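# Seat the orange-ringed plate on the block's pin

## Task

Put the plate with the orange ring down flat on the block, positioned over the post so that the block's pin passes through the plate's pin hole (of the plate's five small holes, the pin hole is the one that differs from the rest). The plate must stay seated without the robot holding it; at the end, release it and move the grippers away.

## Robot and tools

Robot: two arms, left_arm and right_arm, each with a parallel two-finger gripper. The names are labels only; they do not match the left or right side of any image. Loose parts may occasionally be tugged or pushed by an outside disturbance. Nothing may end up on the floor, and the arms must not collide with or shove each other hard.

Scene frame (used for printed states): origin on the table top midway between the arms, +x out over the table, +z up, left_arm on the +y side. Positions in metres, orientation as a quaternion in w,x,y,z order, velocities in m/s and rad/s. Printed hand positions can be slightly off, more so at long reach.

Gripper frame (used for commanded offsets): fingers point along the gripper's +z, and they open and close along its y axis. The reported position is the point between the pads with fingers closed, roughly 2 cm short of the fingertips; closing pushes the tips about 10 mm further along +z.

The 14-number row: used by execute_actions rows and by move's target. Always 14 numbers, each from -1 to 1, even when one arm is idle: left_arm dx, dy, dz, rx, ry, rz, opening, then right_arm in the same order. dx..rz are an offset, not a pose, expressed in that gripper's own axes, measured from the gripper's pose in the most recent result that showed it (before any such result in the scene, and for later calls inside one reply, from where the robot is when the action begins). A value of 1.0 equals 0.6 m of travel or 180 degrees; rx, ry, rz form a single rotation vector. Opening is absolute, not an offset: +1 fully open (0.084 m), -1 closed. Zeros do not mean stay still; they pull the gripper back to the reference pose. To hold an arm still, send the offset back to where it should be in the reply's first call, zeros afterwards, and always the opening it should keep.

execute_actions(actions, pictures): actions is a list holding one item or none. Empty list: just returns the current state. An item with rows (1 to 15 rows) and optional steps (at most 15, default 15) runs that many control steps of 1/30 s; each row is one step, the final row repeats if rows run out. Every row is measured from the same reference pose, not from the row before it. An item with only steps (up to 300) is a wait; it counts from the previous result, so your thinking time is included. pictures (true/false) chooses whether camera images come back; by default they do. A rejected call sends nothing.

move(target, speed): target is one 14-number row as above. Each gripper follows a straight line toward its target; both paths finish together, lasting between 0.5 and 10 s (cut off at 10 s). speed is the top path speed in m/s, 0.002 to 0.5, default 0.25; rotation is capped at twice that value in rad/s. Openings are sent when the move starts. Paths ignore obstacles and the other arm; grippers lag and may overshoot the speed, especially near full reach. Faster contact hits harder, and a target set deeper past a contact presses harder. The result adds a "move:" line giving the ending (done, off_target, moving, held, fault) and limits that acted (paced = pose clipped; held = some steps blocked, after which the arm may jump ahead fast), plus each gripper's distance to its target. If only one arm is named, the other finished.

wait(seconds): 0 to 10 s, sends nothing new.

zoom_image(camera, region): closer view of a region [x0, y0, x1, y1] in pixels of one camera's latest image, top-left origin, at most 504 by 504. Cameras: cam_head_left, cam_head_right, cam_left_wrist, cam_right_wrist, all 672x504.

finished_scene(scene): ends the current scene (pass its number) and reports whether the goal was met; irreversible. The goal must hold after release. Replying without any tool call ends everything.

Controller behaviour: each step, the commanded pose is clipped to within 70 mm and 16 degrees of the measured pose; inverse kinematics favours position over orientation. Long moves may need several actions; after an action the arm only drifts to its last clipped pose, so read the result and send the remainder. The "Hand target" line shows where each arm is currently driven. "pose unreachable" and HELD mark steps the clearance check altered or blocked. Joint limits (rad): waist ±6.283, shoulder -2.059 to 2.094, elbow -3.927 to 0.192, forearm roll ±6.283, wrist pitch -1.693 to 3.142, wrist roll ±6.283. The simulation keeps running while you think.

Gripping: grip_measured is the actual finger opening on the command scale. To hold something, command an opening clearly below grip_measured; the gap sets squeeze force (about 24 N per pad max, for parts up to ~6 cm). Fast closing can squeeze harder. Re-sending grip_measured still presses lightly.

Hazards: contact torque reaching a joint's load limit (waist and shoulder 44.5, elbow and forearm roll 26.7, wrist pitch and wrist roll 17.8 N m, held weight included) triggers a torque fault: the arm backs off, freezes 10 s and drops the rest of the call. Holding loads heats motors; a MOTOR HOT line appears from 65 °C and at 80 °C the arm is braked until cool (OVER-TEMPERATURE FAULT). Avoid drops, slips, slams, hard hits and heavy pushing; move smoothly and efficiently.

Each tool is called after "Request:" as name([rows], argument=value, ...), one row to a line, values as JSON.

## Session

Request:
execute_actions(actions=[])

Scene clock: 0.00 s of 5100.00 s.
left_arm: end_effector_position=(+0.4260, +0.4632, +0.1661) grip_measured=+1.00 end_effector_quat_wxyz=(+0.054, +0.994, +0.096, -0.021) end_effector_velocity=(+0.001, -0.000, +0.001) end_effector_angular_velocity=(-0.000, -0.003, -0.001) | right_arm: end_effector_position=(+0.4033, -0.5374, +0.2693) grip_measured=+1.00 end_effector_quat_wxyz=(-0.057, +0.937, +0.333, -0.091) end_effector_velocity=(-0.000, -0.000, -0.000) end_effector_angular_velocity=(-0.000, +0.001, +0.000)
Joint positions: left_arm=[ 0.377 -0.031 -0.931 -0.118  1.022  0.116  0.084] | right_arm=[-0.214 -0.136 -1.142 -0.011  1.493 -0.948  0.084]
Joint velocities: left_arm=[-0.001 -0.002 -0.001 -0.001 -0.     0.001  0.   ] | right_arm=[ 0.     0.     0.    -0.001  0.001  0.     0.   ]
Hand target (left_arm): +0.426, +0.463, +0.166; +0.054, +0.994, +0.096, -0.021
Hand target (right_arm): +0.403, -0.537, +0.269; -0.057, +0.937, +0.333, -0.091

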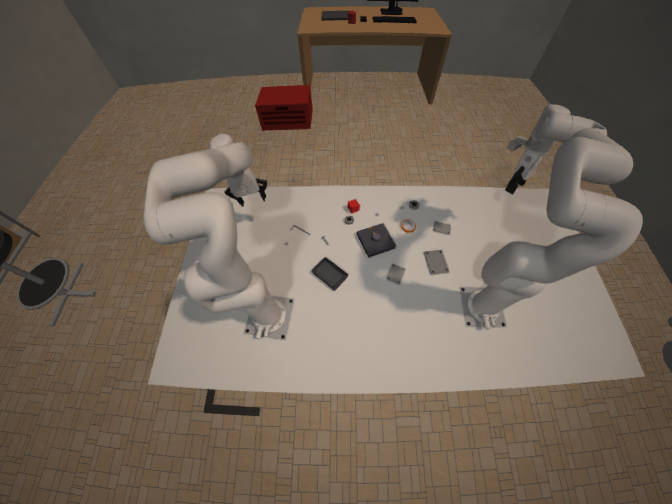

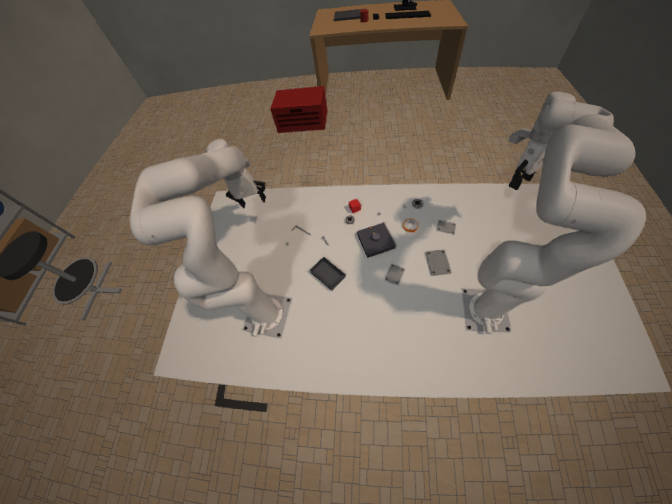

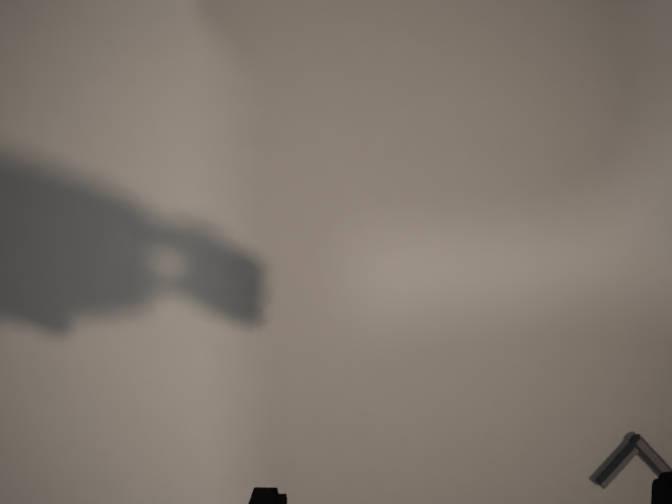

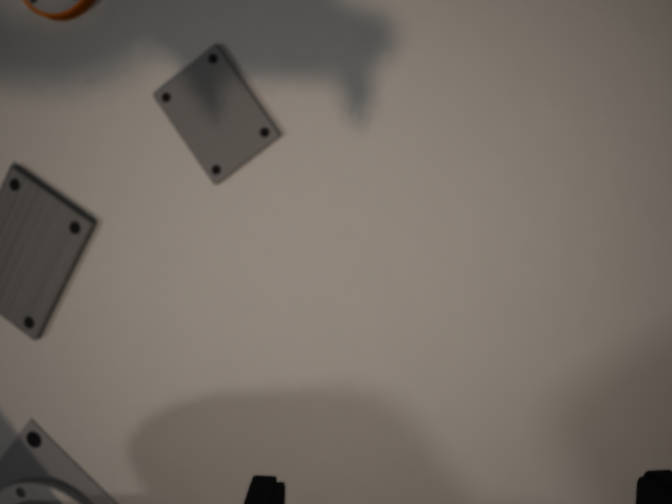

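Request:
move(target=[0,0,0,0,0,0,1,0.2702,-0.3958,0.1830,-0.0537,0.0425,0,1], speed=0.25)

Scene clock: 19.33 s of 5100.00 s.
left_arm: end_effector_position=(+0.4260, +0.4632, +0.1661) grip_measured=+1.00 end_effector_quat_wxyz=(+0.054, +0.994, +0.096, -0.021) end_effector_velocity=(+0.000, -0.000, +0.000) end_effector_angular_velocity=(-0.000, -0.000, +0.000) | right_arm: end_effector_position=(+0.3585, -0.2462, +0.1808) grip_measured=+1.00 end_effector_quat_wxyz=(+0.000, +0.942, +0.334, -0.000) end_effector_velocity=(-0.000, +0.002, -0.001) end_effector_angular_velocity=(-0.001, -0.001, -0.000)
Joint positions: left_arm=[ 0.377 -0.031 -0.931 -0.118  1.022  0.116  0.084] | right_arm=[ 0.574 -0.287 -0.704 -0.001  0.992 -0.161  0.084]
Joint velocities: left_arm=[-0. -0. -0. -0.  0. -0.  0.] | right_arm=[ 0.007  0.004 -0.001 -0.002 -0.004  0.008  0.   ]
Hand target (left_arm): +0.426, +0.463, +0.166; +0.054, +0.994, +0.096, -0.021
Hand target (right_arm): +0.358, -0.246, +0.181; +0.000, +0.942, +0.335, -0.000
Off the commanded pose (left_arm): 0.000 m, 0 deg.
Off the commanded pose (right_arm): 0.000 m, 0 deg.
After step 90, 14.57 s passed at rest.
move: done

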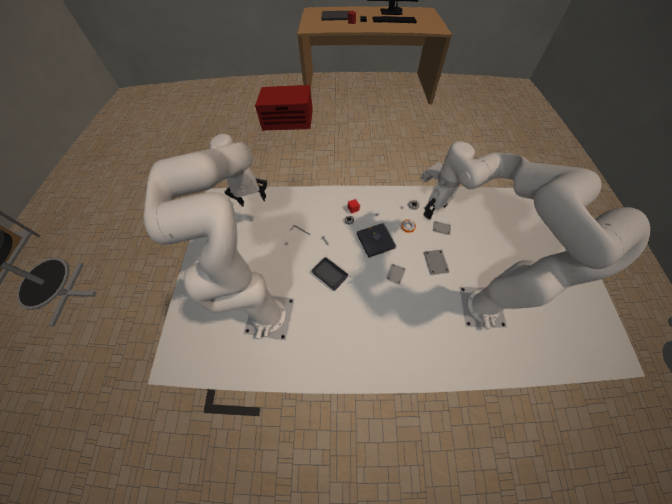

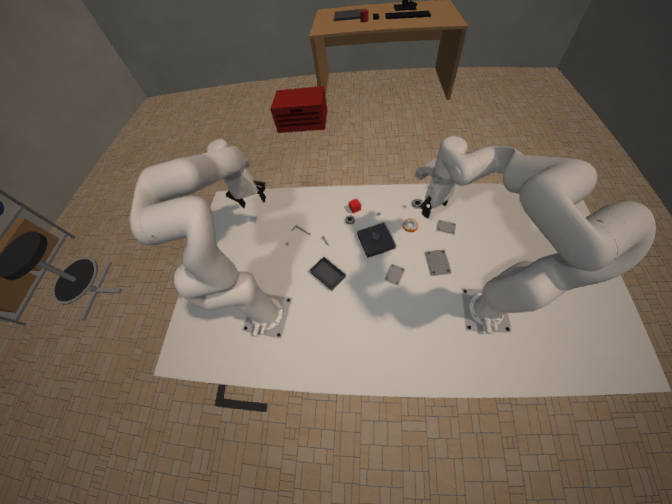

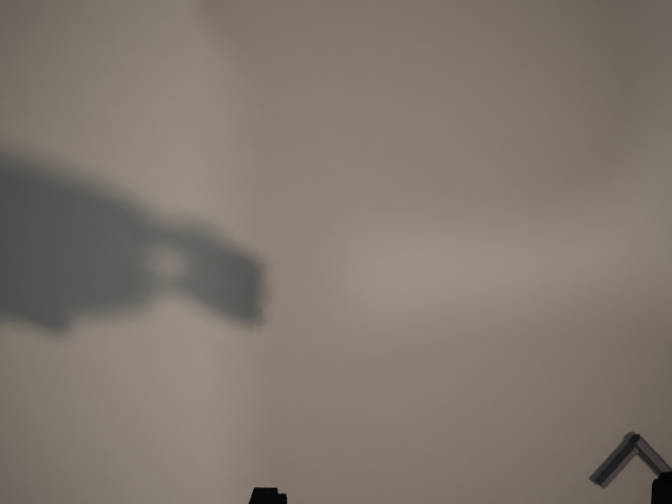

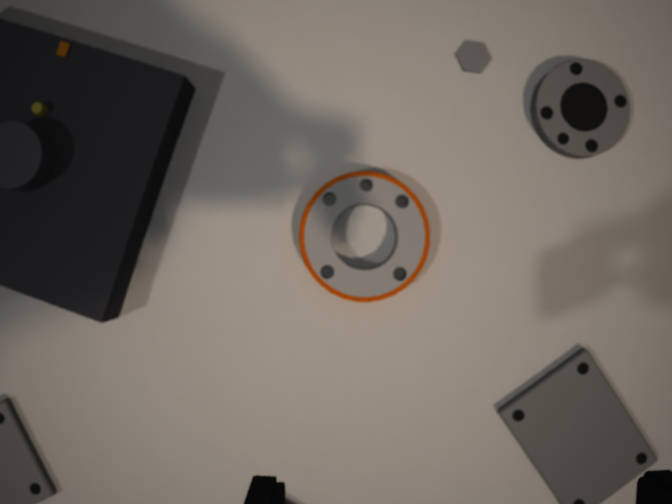

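Request:
move(target=[0,0,0,0,0,0,1,0.1243,-0.0313,0.2,0,0,0,1], speed=0.15)

Scene clock: 24.80 s of 5100.00 s.
left_arm: end_effector_position=(+0.4260, +0.4632, +0.1661) grip_measured=+1.00 end_effector_quat_wxyz=(+0.054, +0.994, +0.096, -0.021) end_effector_velocity=(-0.000, +0.000, +0.000) end_effector_angular_velocity=(+0.000, +0.000, +0.001) | right_arm: end_effector_position=(+0.4044, -0.1847, +0.0612) grip_measured=+1.00 end_effector_quat_wxyz=(+0.000, +0.942, +0.334, +0.000) end_effector_velocity=(-0.000, -0.001, -0.003) end_effector_angular_velocity=(-0.003, +0.004, -0.002)
Joint positions: left_arm=[ 0.377 -0.031 -0.931 -0.118  1.022  0.116  0.084] | right_arm=[ 0.642  0.173 -0.825 -0.     0.651 -0.093  0.084]
Joint velocities: left_arm=[ 0.001 -0.002  0.001  0.     0.001 -0.     0.   ] | right_arm=[-0.001  0.009 -0.002  0.    -0.003  0.001  0.   ]
Hand target (left_arm): +0.426, +0.463, +0.166; +0.054, +0.994, +0.096, -0.021
Hand target (right_arm): +0.404, -0.185, +0.061; +0.000, +0.942, +0.334, -0.000
Off the commanded pose (left_arm): 0.000 m, 0 deg.
Off the commanded pose (right_arm): 0.000 m, 0 deg.
After step 90, 1.03 s passed at rest.
move: done

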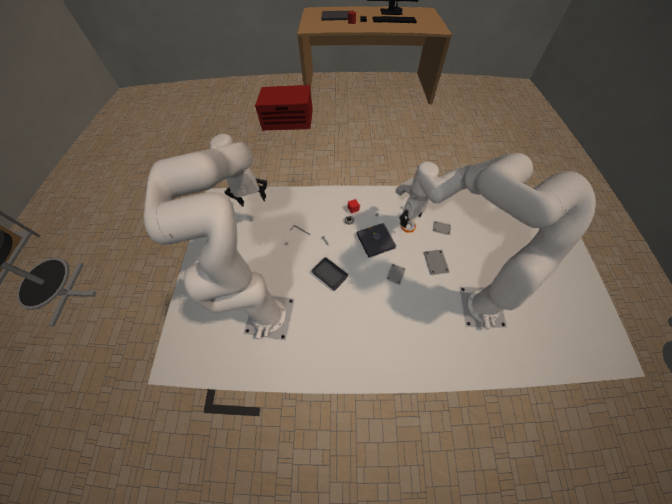

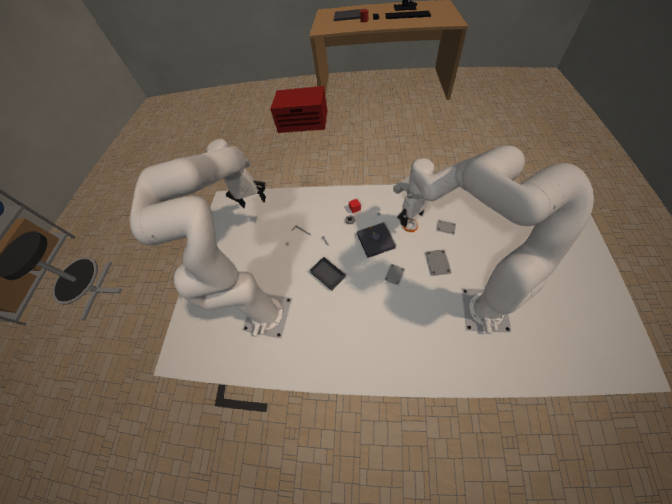

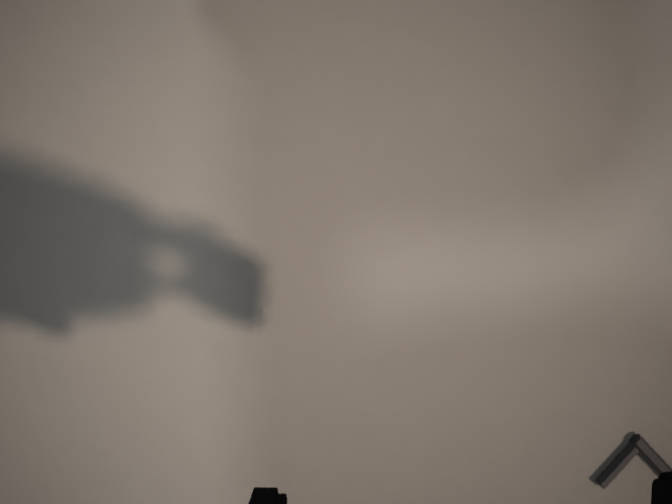

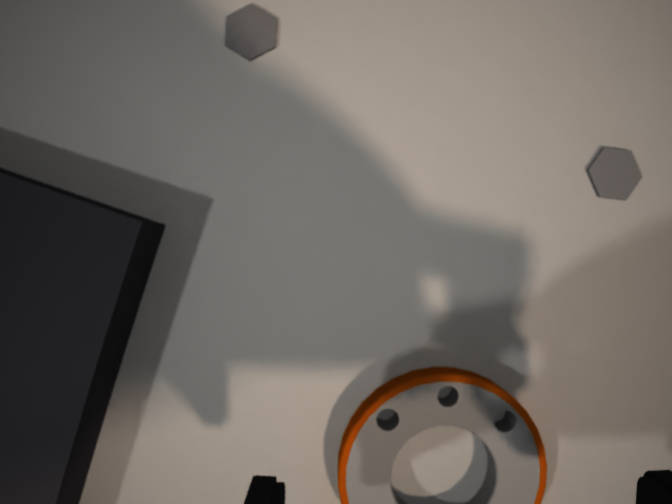

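Request:
move(target=[0,0,0,0,0,0,1,0,0,0.0675,0,0,0,1], speed=0.06)

Request:
move(target=[0,0,0,0,0,0,1,0,0,0,0,0,0,-0.6])

Scene clock: 31.70 s of 5100.00 s.
left_arm: end_effector_position=(+0.4260, +0.4632, +0.1661) grip_measured=+1.00 end_effector_quat_wxyz=(+0.054, +0.994, +0.096, -0.021) end_effector_velocity=(+0.000, -0.000, +0.000) end_effector_angular_velocity=(-0.000, +0.001, -0.001) | right_arm: end_effector_position=(+0.4044, -0.1846, +0.0211) grip_measured=+1.00 end_effector_quat_wxyz=(-0.000, +0.942, +0.334, +0.001) end_effector_velocity=(+0.000, +0.000, -0.002) end_effector_angular_velocity=(+0.001, -0.002, +0.001)
Joint positions: left_arm=[ 0.377 -0.031 -0.931 -0.118  1.022  0.116  0.084] | right_arm=[ 0.642  0.274 -0.814 -0.     0.539 -0.093  0.084]
Joint velocities: left_arm=[-0.001  0.    -0.001  0.     0.001  0.001 -0.   ] | right_arm=[ 0.     0.005  0.    -0.001 -0.007 -0.    -0.   ]
Hand target (left_arm): +0.426, +0.463, +0.166; +0.054, +0.994, +0.096, -0.021
Hand target (right_arm): +0.404, -0.185, +0.021; +0.000, +0.942, +0.334, +0.000
Off the commanded pose (left_arm): 0.000 m, 0 deg.
Off the commanded pose (right_arm): 0.000 m, 0 deg.
After step 90, 2.90 s passed at rest.
move: done

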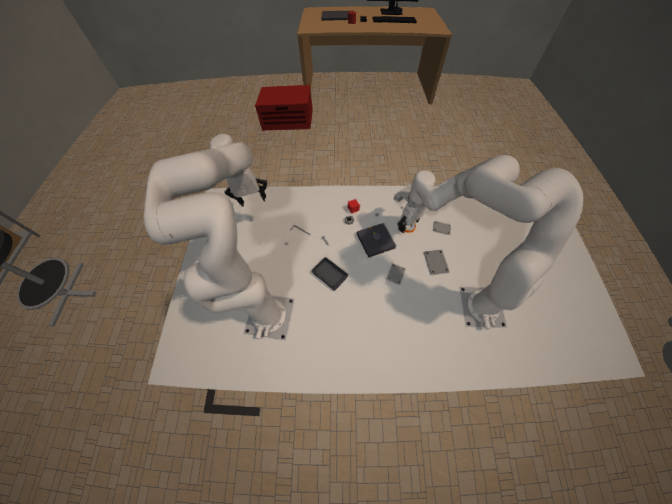

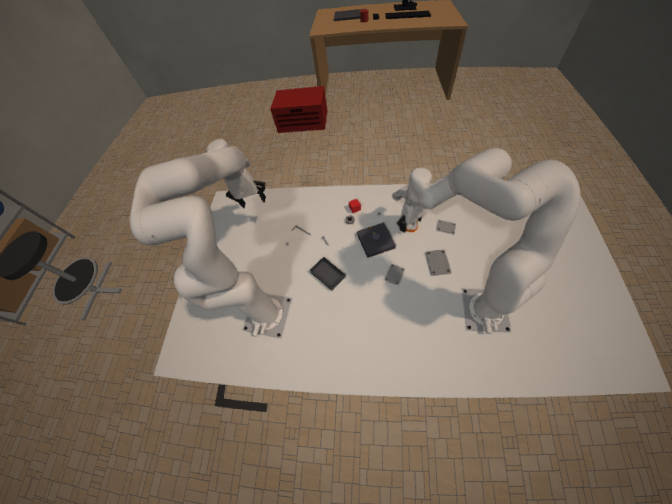

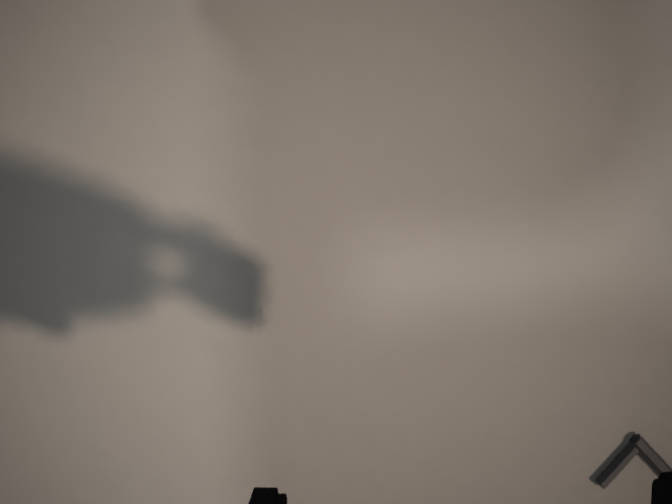

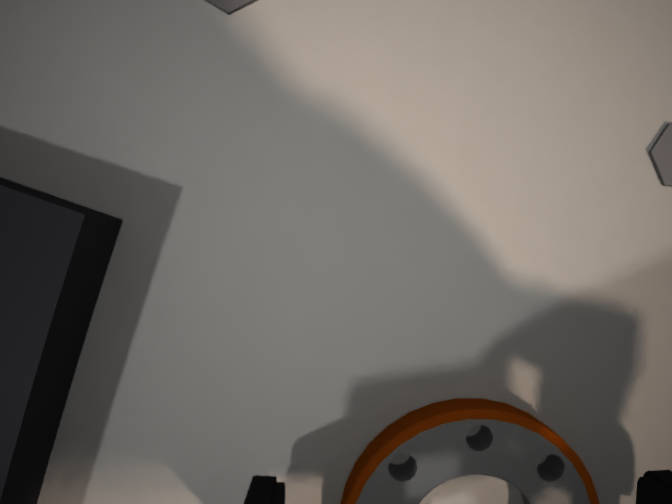

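Scene clock: 32.20 s of 5100.00 s.
left_arm: end_effector_position=(+0.4260, +0.4632, +0.1661) grip_measured=+1.00 end_effector_quat_wxyz=(+0.054, +0.994, +0.096, -0.021) end_effector_velocity=(-0.001, +0.000, -0.001) end_effector_angular_velocity=(-0.000, +0.002, +0.002) | right_arm: end_effector_position=(+0.4046, -0.1846, +0.0213) grip_measured=+0.45 end_effector_quat_wxyz=(-0.000, +0.942, +0.334, +0.001) end_effector_velocity=(+0.001, -0.000, -0.000) end_effector_angular_velocity=(+0.000, -0.001, -0.000)
Joint positions: left_arm=[ 0.377 -0.031 -0.931 -0.118  1.022  0.116  0.084] | right_arm=[ 0.642  0.274 -0.814 -0.     0.539 -0.093  0.063]
Joint velocities: left_arm=[ 0.001 -0.     0.002  0.     0.001 -0.001  0.   ] | right_arm=[-0.001  0.     0.    -0.001 -0.001  0.     0.   ]
Hand target (left_arm): +0.426, +0.463, +0.166; +0.054, +0.994, +0.096, -0.021
Hand target (right_arm): +0.404, -0.185, +0.021; -0.000, +0.942, +0.334, +0.001
Off the commanded pose (left_arm): 0.000 m, 0 deg.
Off the commanded pose (right_arm): 0.000 m, 0 deg.
move: done

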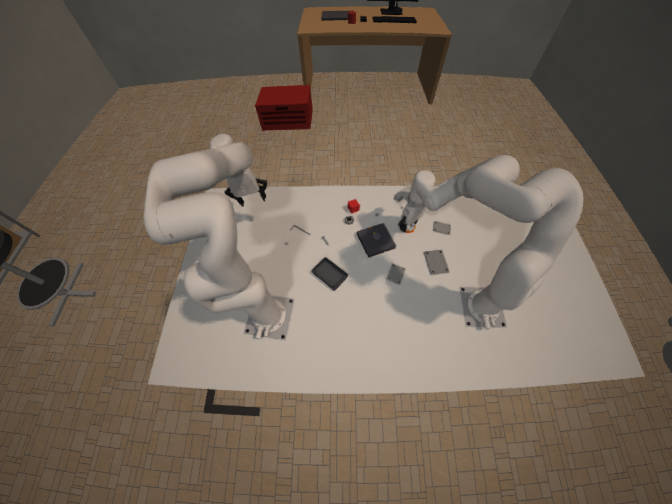

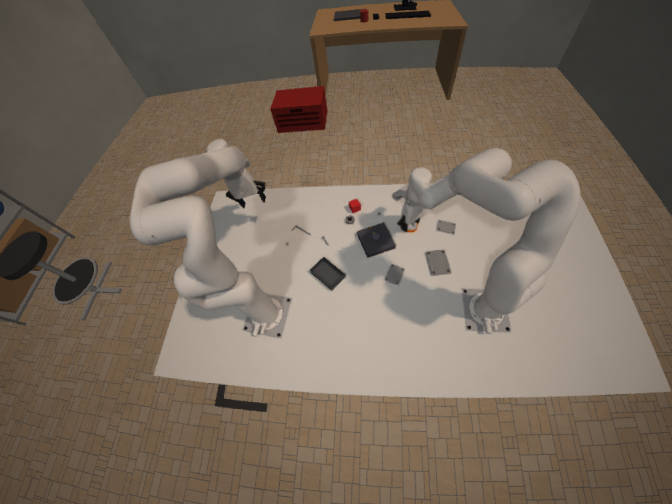

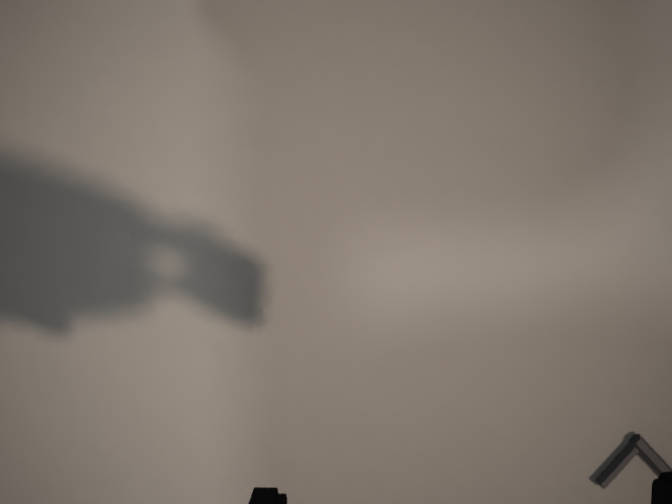

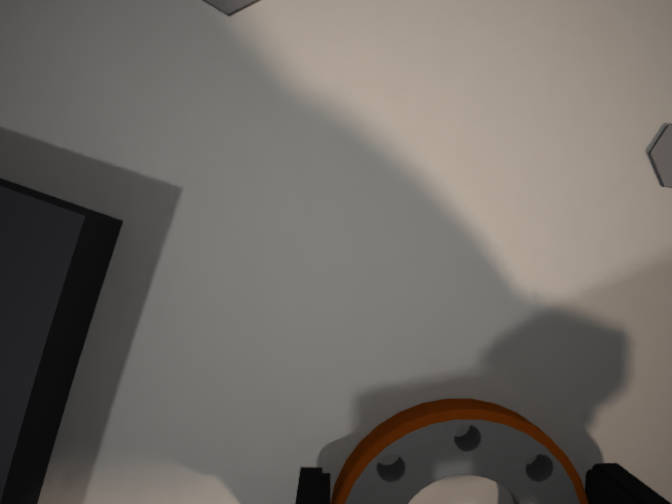

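Request:
execute_actions(actions=[])

Scene clock: 44.30 s of 5100.00 s.
left_arm: end_effector_position=(+0.4260, +0.4632, +0.1661) grip_measured=+1.00 end_effector_quat_wxyz=(+0.054, +0.994, +0.096, -0.021) end_effector_velocity=(-0.000, +0.000, +0.000) end_effector_angular_velocity=(-0.000, -0.000, +0.001) | right_arm: end_effector_position=(+0.4045, -0.1846, +0.0212) grip_measured=+0.45 end_effector_quat_wxyz=(-0.000, +0.942, +0.334, +0.001) end_effector_velocity=(+0.000, -0.001, -0.000) end_effector_angular_velocity=(+0.000, +0.000, -0.002)
Joint positions: left_arm=[ 0.377 -0.031 -0.931 -0.118  1.022  0.116  0.084] | right_arm=[ 0.642  0.274 -0.814 -0.     0.539 -0.093  0.063]
Joint velocities: left_arm=[ 0.001 -0.001  0.001 -0.     0.     0.    -0.   ] | right_arm=[-0.002  0.     0.001  0.001 -0.001 -0.     0.   ]
Hand target (left_arm): +0.426, +0.463, +0.166; +0.054, +0.994, +0.096, -0.021
Hand target (right_arm): +0.404, -0.185, +0.021; -0.000, +0.942, +0.334, +0.001
Off the commanded pose (left_arm): 0.000 m, 0 deg.
Off the commanded pose (right_arm): 0.000 m, 0 deg.
Steps of this call (steps 1 to 90: nothing new was sent; then 9.10 s passed at rest). Readings (end_effector_position):
1: left_arm (+0.4260, +0.4632, +0.1661) | right_arm (+0.4046, -0.1846, +0.0213)
2: left_arm (+0.4260, +0.4632, +0.1661) | right_arm (+0.4046, -0.1846, +0.0213)
4: left_arm (+0.4260, +0.4632, +0.1661) | right_arm (+0.4046, -0.1846, +0.0213)
8: left_arm (+0.4260, +0.4632, +0.1661) | right_arm (+0.4046, -0.1846, +0.0213)
90: the state above

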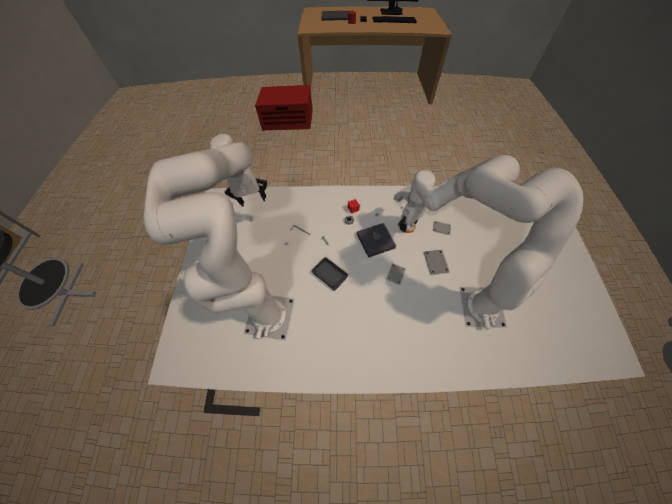

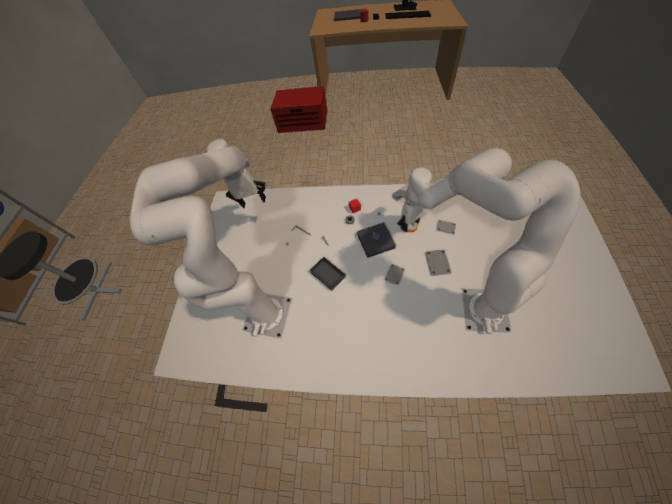

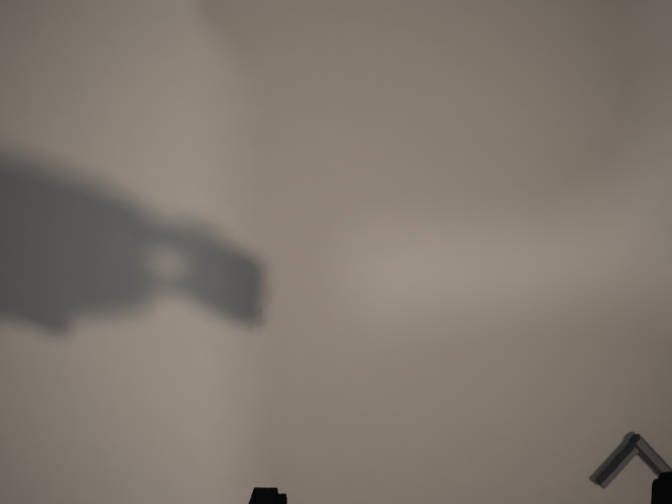

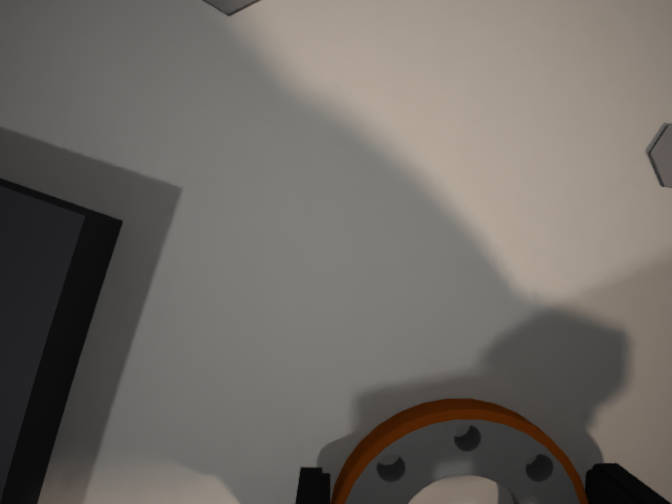

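Request:
move(target=[0,0,0,0,0,0,1, 0,0,-0.095,0,0,0,-0.6], speed=0.08)

Request:
move(target=[0,0,0,0,0,0,1, -0.085,-0.31,0,0,0,0.093,-0.6], speed=0.1)

Scene clock: 54.70 s of 5100.00 s.
left_arm: end_effector_position=(+0.4260, +0.4632, +0.1661) grip_measured=+1.00 end_effector_quat_wxyz=(+0.054, +0.994, +0.096, -0.021) end_effector_velocity=(-0.000, -0.001, -0.000) end_effector_angular_velocity=(-0.001, +0.002, -0.000) | right_arm: end_effector_position=(+0.4043, -0.1848, +0.0776) grip_measured=+0.45 end_effector_quat_wxyz=(+0.000, +0.942, +0.334, +0.000) end_effector_velocity=(+0.000, -0.000, +0.002) end_effector_angular_velocity=(+0.001, +0.001, -0.002)
Joint positions: left_arm=[ 0.377 -0.031 -0.931 -0.118  1.022  0.116  0.084] | right_arm=[ 0.642  0.136 -0.834 -0.001  0.698 -0.093  0.063]
Joint velocities: left_arm=[-0.001  0.     0.    -0.     0.001 -0.    -0.   ] | right_arm=[-0.001 -0.005 -0.002  0.001  0.007  0.001  0.   ]
Hand target (left_arm): +0.426, +0.463, +0.166; +0.054, +0.994, +0.096, -0.021
Hand target (right_arm): +0.405, -0.185, +0.078; +0.000, +0.942, +0.334, +0.001
Off the commanded pose (left_arm): 0.000 m, 0 deg.
Off the commanded pose (right_arm): 0.001 m, 0 deg.
After step 90, 6.33 s passed at rest.
move: done

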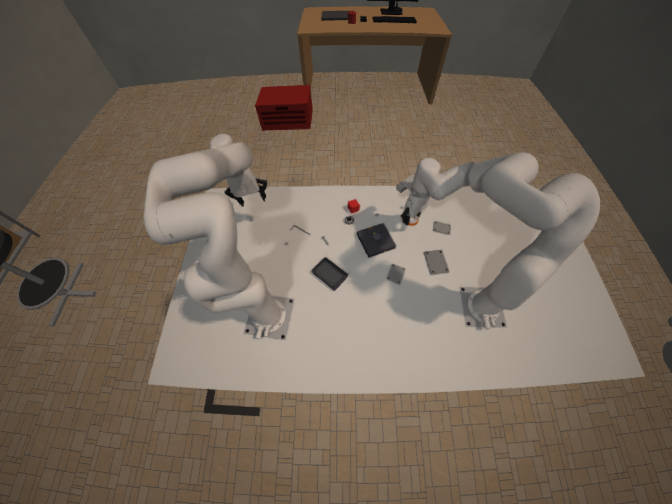

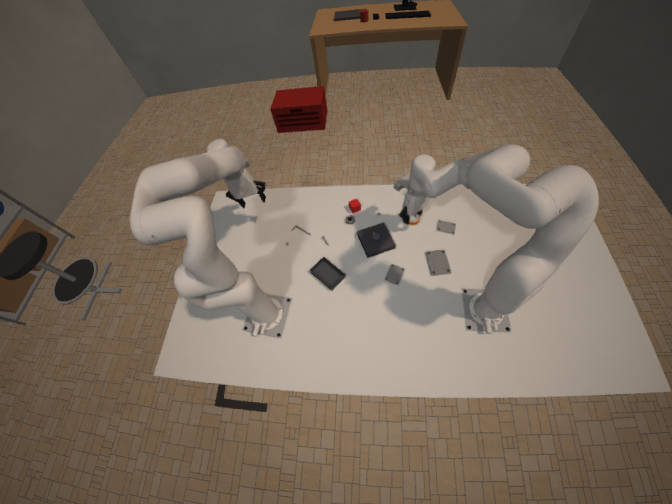

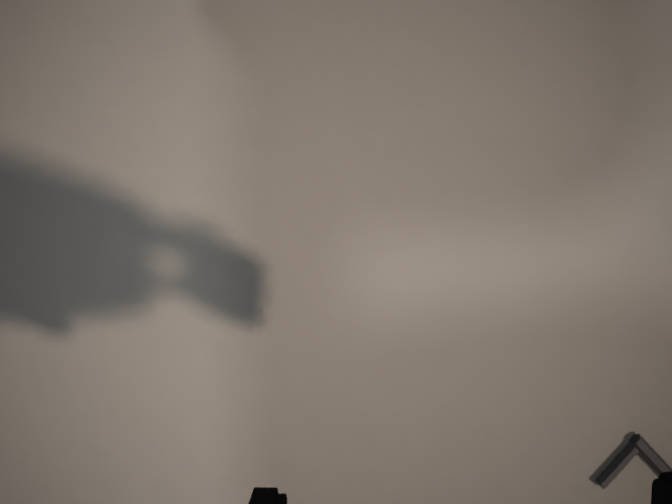

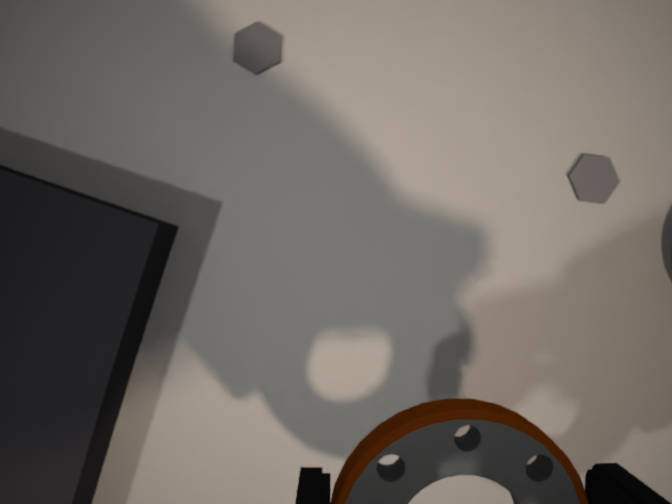

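Scene clock: 57.03 s of 5100.00 s.
left_arm: end_effector_position=(+0.4260, +0.4632, +0.1661) grip_measured=+1.00 end_effector_quat_wxyz=(+0.054, +0.994, +0.096, -0.021) end_effector_velocity=(+0.000, -0.000, +0.000) end_effector_angular_velocity=(-0.001, -0.001, +0.000) | right_arm: end_effector_position=(+0.2480, -0.0727, +0.0776) grip_measured=+0.45 end_effector_quat_wxyz=(+0.000, +0.981, +0.194, +0.000) end_effector_velocity=(-0.002, +0.002, +0.000) end_effector_angular_velocity=(+0.000, -0.002, -0.004)
Joint positions: left_arm=[ 0.377 -0.031 -0.931 -0.118  1.022  0.116  0.084] | right_arm=[ 1.086  0.056 -0.731 -0.002  0.675  0.643  0.063]
Joint velocities: left_arm=[-0.001 -0.    -0.    -0.001  0.    -0.    -0.   ] | right_arm=[ 0.007  0.001 -0.001 -0.002 -0.001  0.012  0.   ]
Hand target (left_arm): +0.426, +0.463, +0.166; +0.054, +0.994, +0.096, -0.021
Hand target (right_arm): +0.248, -0.072, +0.078; +0.000, +0.981, +0.194, +0.000
Off the commanded pose (left_arm): 0.000 m, 0 deg.
Off the commanded pose (right_arm): 0.001 m, 0 deg.
move: done

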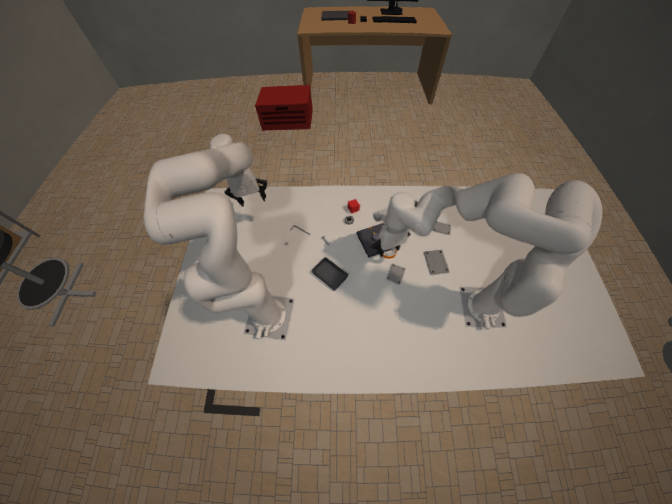

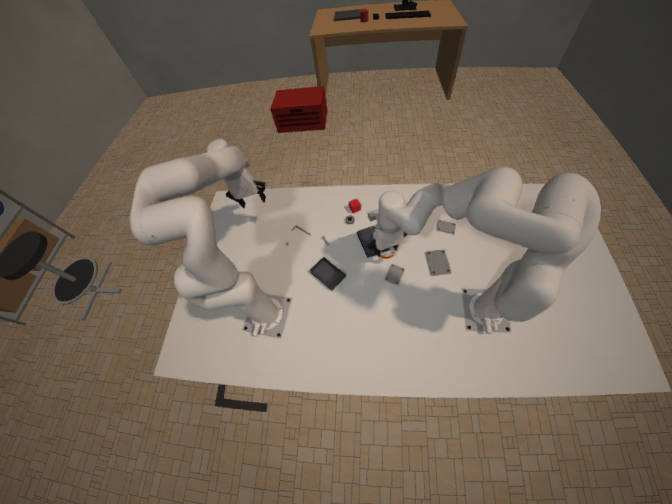

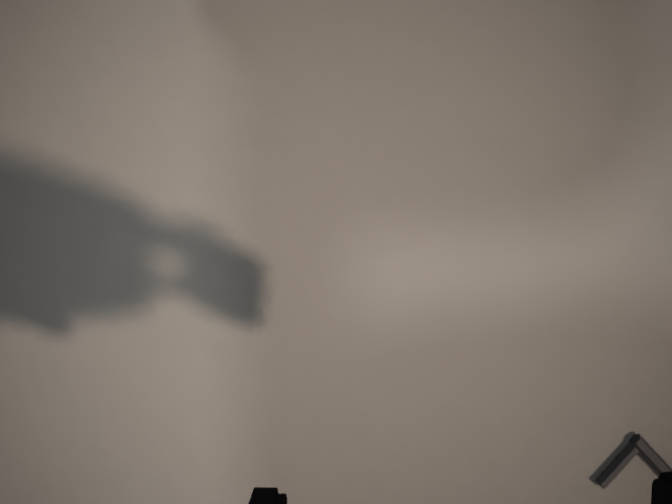

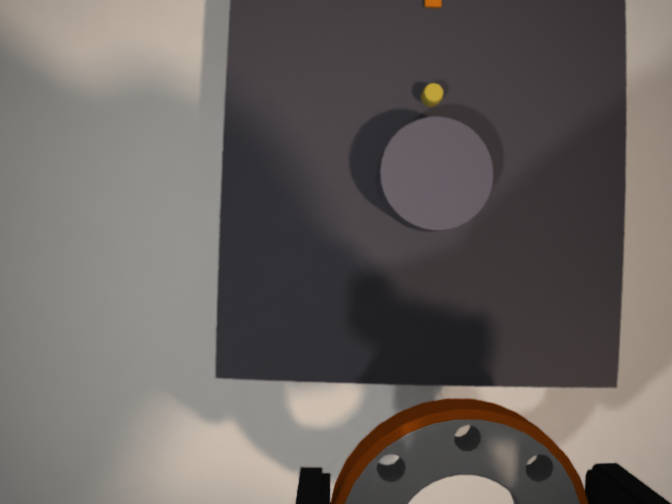

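Request:
move(target=[0,0,0,0,0,0,1, 0,0,0.0277,0,0,0,-0.6], speed=0.04)

Request:
wait(seconds=0.7)

Request:
zoom_image(camera="cam_right_wrist", region=[340, 40, 580, 280])

Request:
zoom_image(camera="cam_right_wrist", region=[340, 384, 600, 504])

Scene clock: 64.63 s of 5100.00 s.
left_arm: end_effector_position=(+0.4260, +0.4632, +0.1661) grip_measured=+1.00 end_effector_quat_wxyz=(+0.054, +0.994, +0.096, -0.021) end_effector_velocity=(+0.000, +0.000, +0.000) end_effector_angular_velocity=(-0.000, -0.001, -0.000) | right_arm: end_effector_position=(+0.2480, -0.0726, +0.0612) grip_measured=+0.45 end_effector_quat_wxyz=(+0.000, +0.981, +0.194, +0.000) end_effector_velocity=(+0.000, +0.001, -0.001) end_effector_angular_velocity=(+0.002, -0.001, +0.000)
Joint positions: left_arm=[ 0.377 -0.031 -0.931 -0.118  1.022  0.116  0.084] | right_arm=[ 1.086  0.096 -0.721 -0.002  0.625  0.643  0.063]
Joint velocities: left_arm=[ 0.001 -0.    -0.001 -0.     0.001  0.001 -0.   ] | right_arm=[ 0.001  0.003 -0.     0.001 -0.005 -0.     0.   ]
Hand target (left_arm): +0.426, +0.463, +0.166; +0.054, +0.994, +0.096, -0.021
Hand target (right_arm): +0.248, -0.073, +0.061; +0.000, +0.981, +0.194, +0.000
Off the commanded pose (left_arm): 0.000 m, 0 deg.
Off the commanded pose (right_arm): 0.000 m, 0 deg.
After step 90, 3.83 s passed at rest.
move: done

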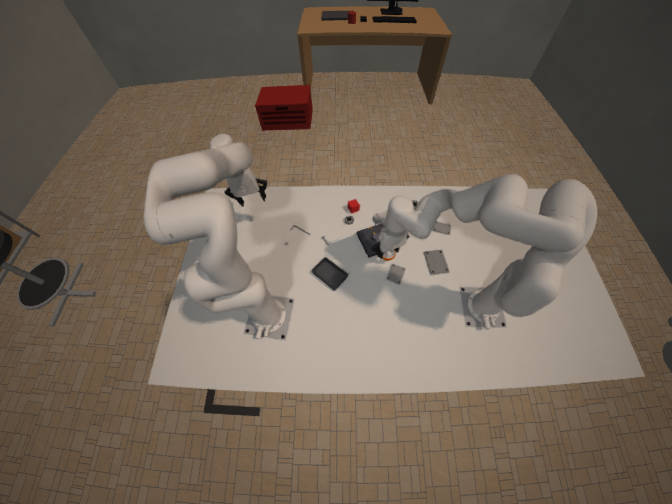

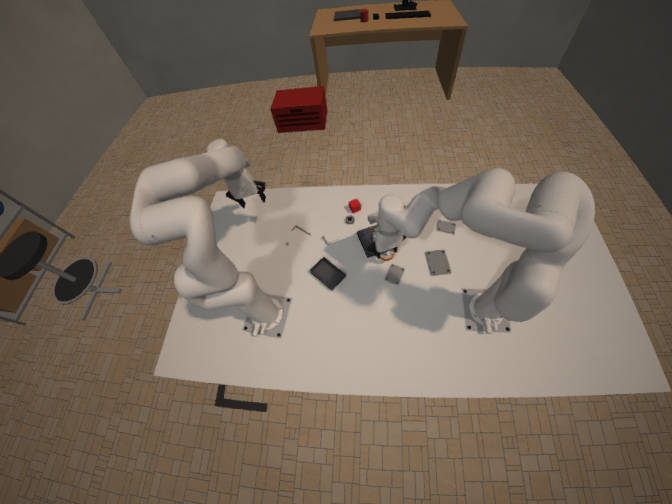

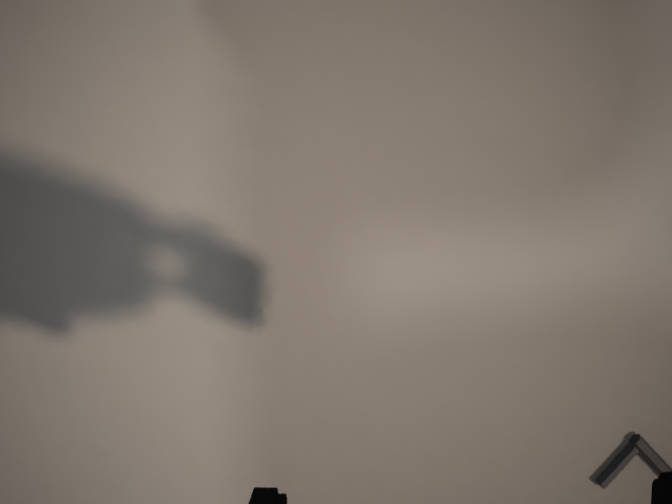

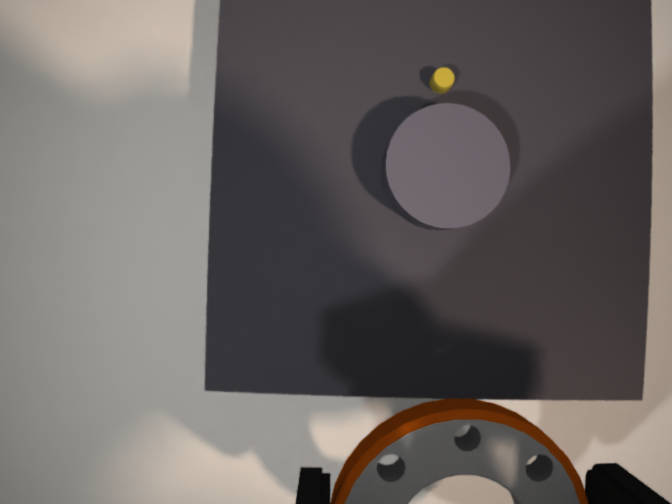

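Scene clock: 65.33 s of 5100.00 s.
left_arm: end_effector_position=(+0.4260, +0.4632, +0.1661) grip_measured=+1.00 end_effector_quat_wxyz=(+0.054, +0.994, +0.096, -0.021) end_effector_velocity=(+0.000, +0.000, -0.000) end_effector_angular_velocity=(-0.001, -0.000, +0.002) | right_arm: end_effector_position=(+0.2480, -0.0727, +0.0610) grip_measured=+0.45 end_effector_quat_wxyz=(+0.000, +0.981, +0.194, +0.000) end_effector_velocity=(+0.000, -0.000, +0.000) end_effector_angular_velocity=(-0.000, -0.000, +0.001)
Joint positions: left_arm=[ 0.377 -0.031 -0.931 -0.118  1.022  0.116  0.084] | right_arm=[ 1.086  0.097 -0.721 -0.002  0.624  0.643  0.063]
Joint velocities: left_arm=[ 0.001  0.001 -0.    -0.002 -0.001 -0.     0.   ] | right_arm=[-0.001  0.    -0.    -0.001  0.    -0.001 -0.   ]
Hand target (left_arm): +0.426, +0.463, +0.166; +0.054, +0.994, +0.096, -0.021
Hand target (right_arm): +0.248, -0.073, +0.061; +0.000, +0.981, +0.194, +0.000
Off the commanded pose (left_arm): 0.000 m, 0 deg.
Off the commanded pose (right_arm): 0.000 m, 0 deg.
Steps of this call (steps 1 to 21: nothing new was sent). Readings (end_effector_position):
1: left_arm (+0.4260, +0.4632, +0.1661) | right_arm (+0.2480, -0.0726, +0.0612)
2: left_arm (+0.4260, +0.4632, +0.1661) | right_arm (+0.2480, -0.0726, +0.0612)
4: left_arm (+0.4260, +0.4632, +0.1661) | right_arm (+0.2480, -0.0726, +0.0611)
8: left_arm (+0.4260, +0.4632, +0.1661) | right_arm (+0.2480, -0.0727, +0.0610)
21: the state above

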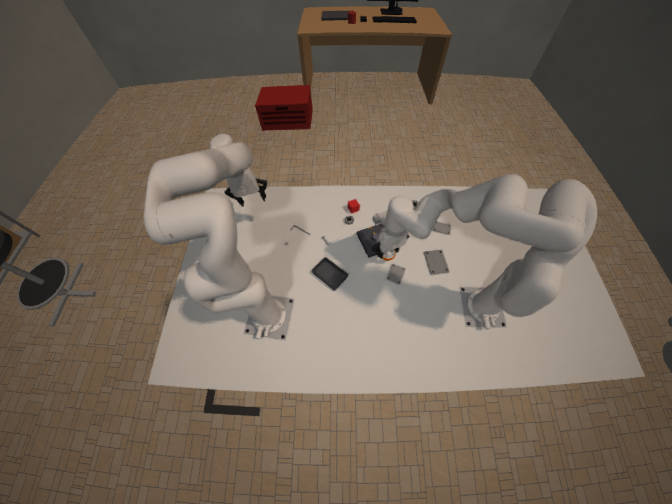

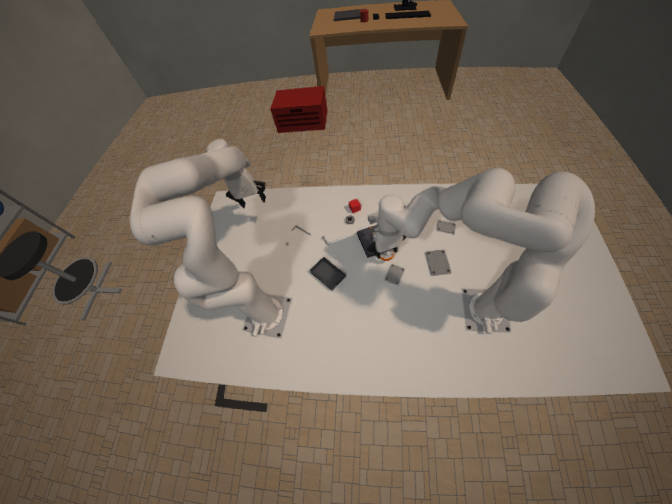

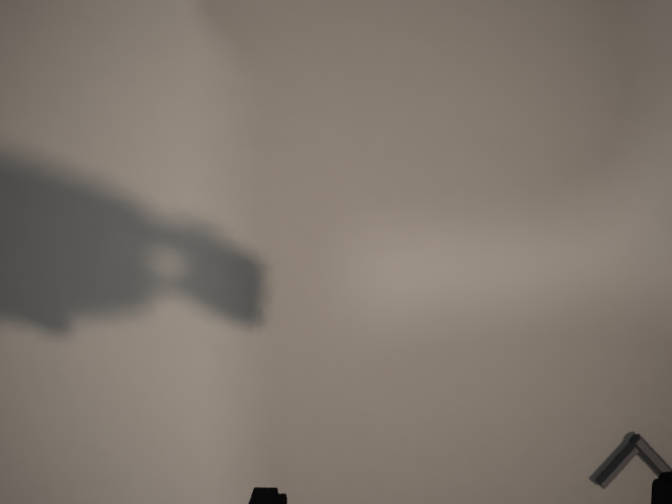

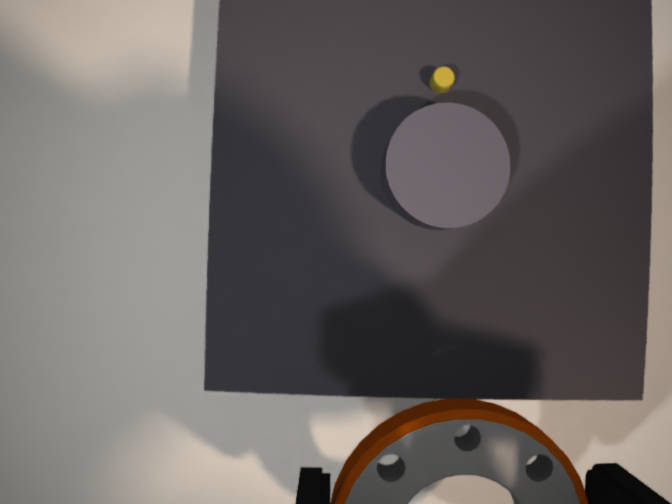

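Region (340, 40, 580, 280) of cam_right_wrist's 672x504 image, scaled by 2.100, with more detail than that image has.

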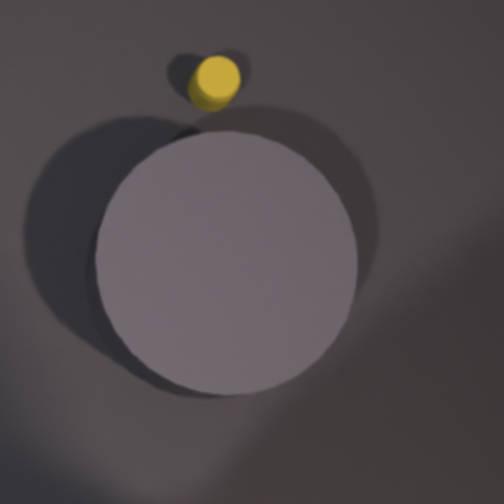

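Region (340, 384, 600, 504) of cam_right_wrist's 672x504 image, scaled by 1.938, with more detail than that image has; it fills the top 233 rows of this view, and the rest is white.

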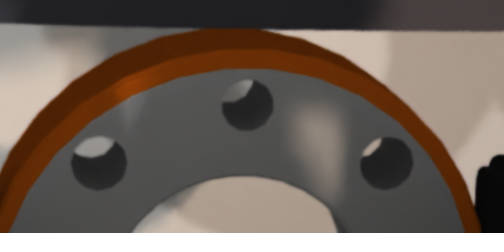

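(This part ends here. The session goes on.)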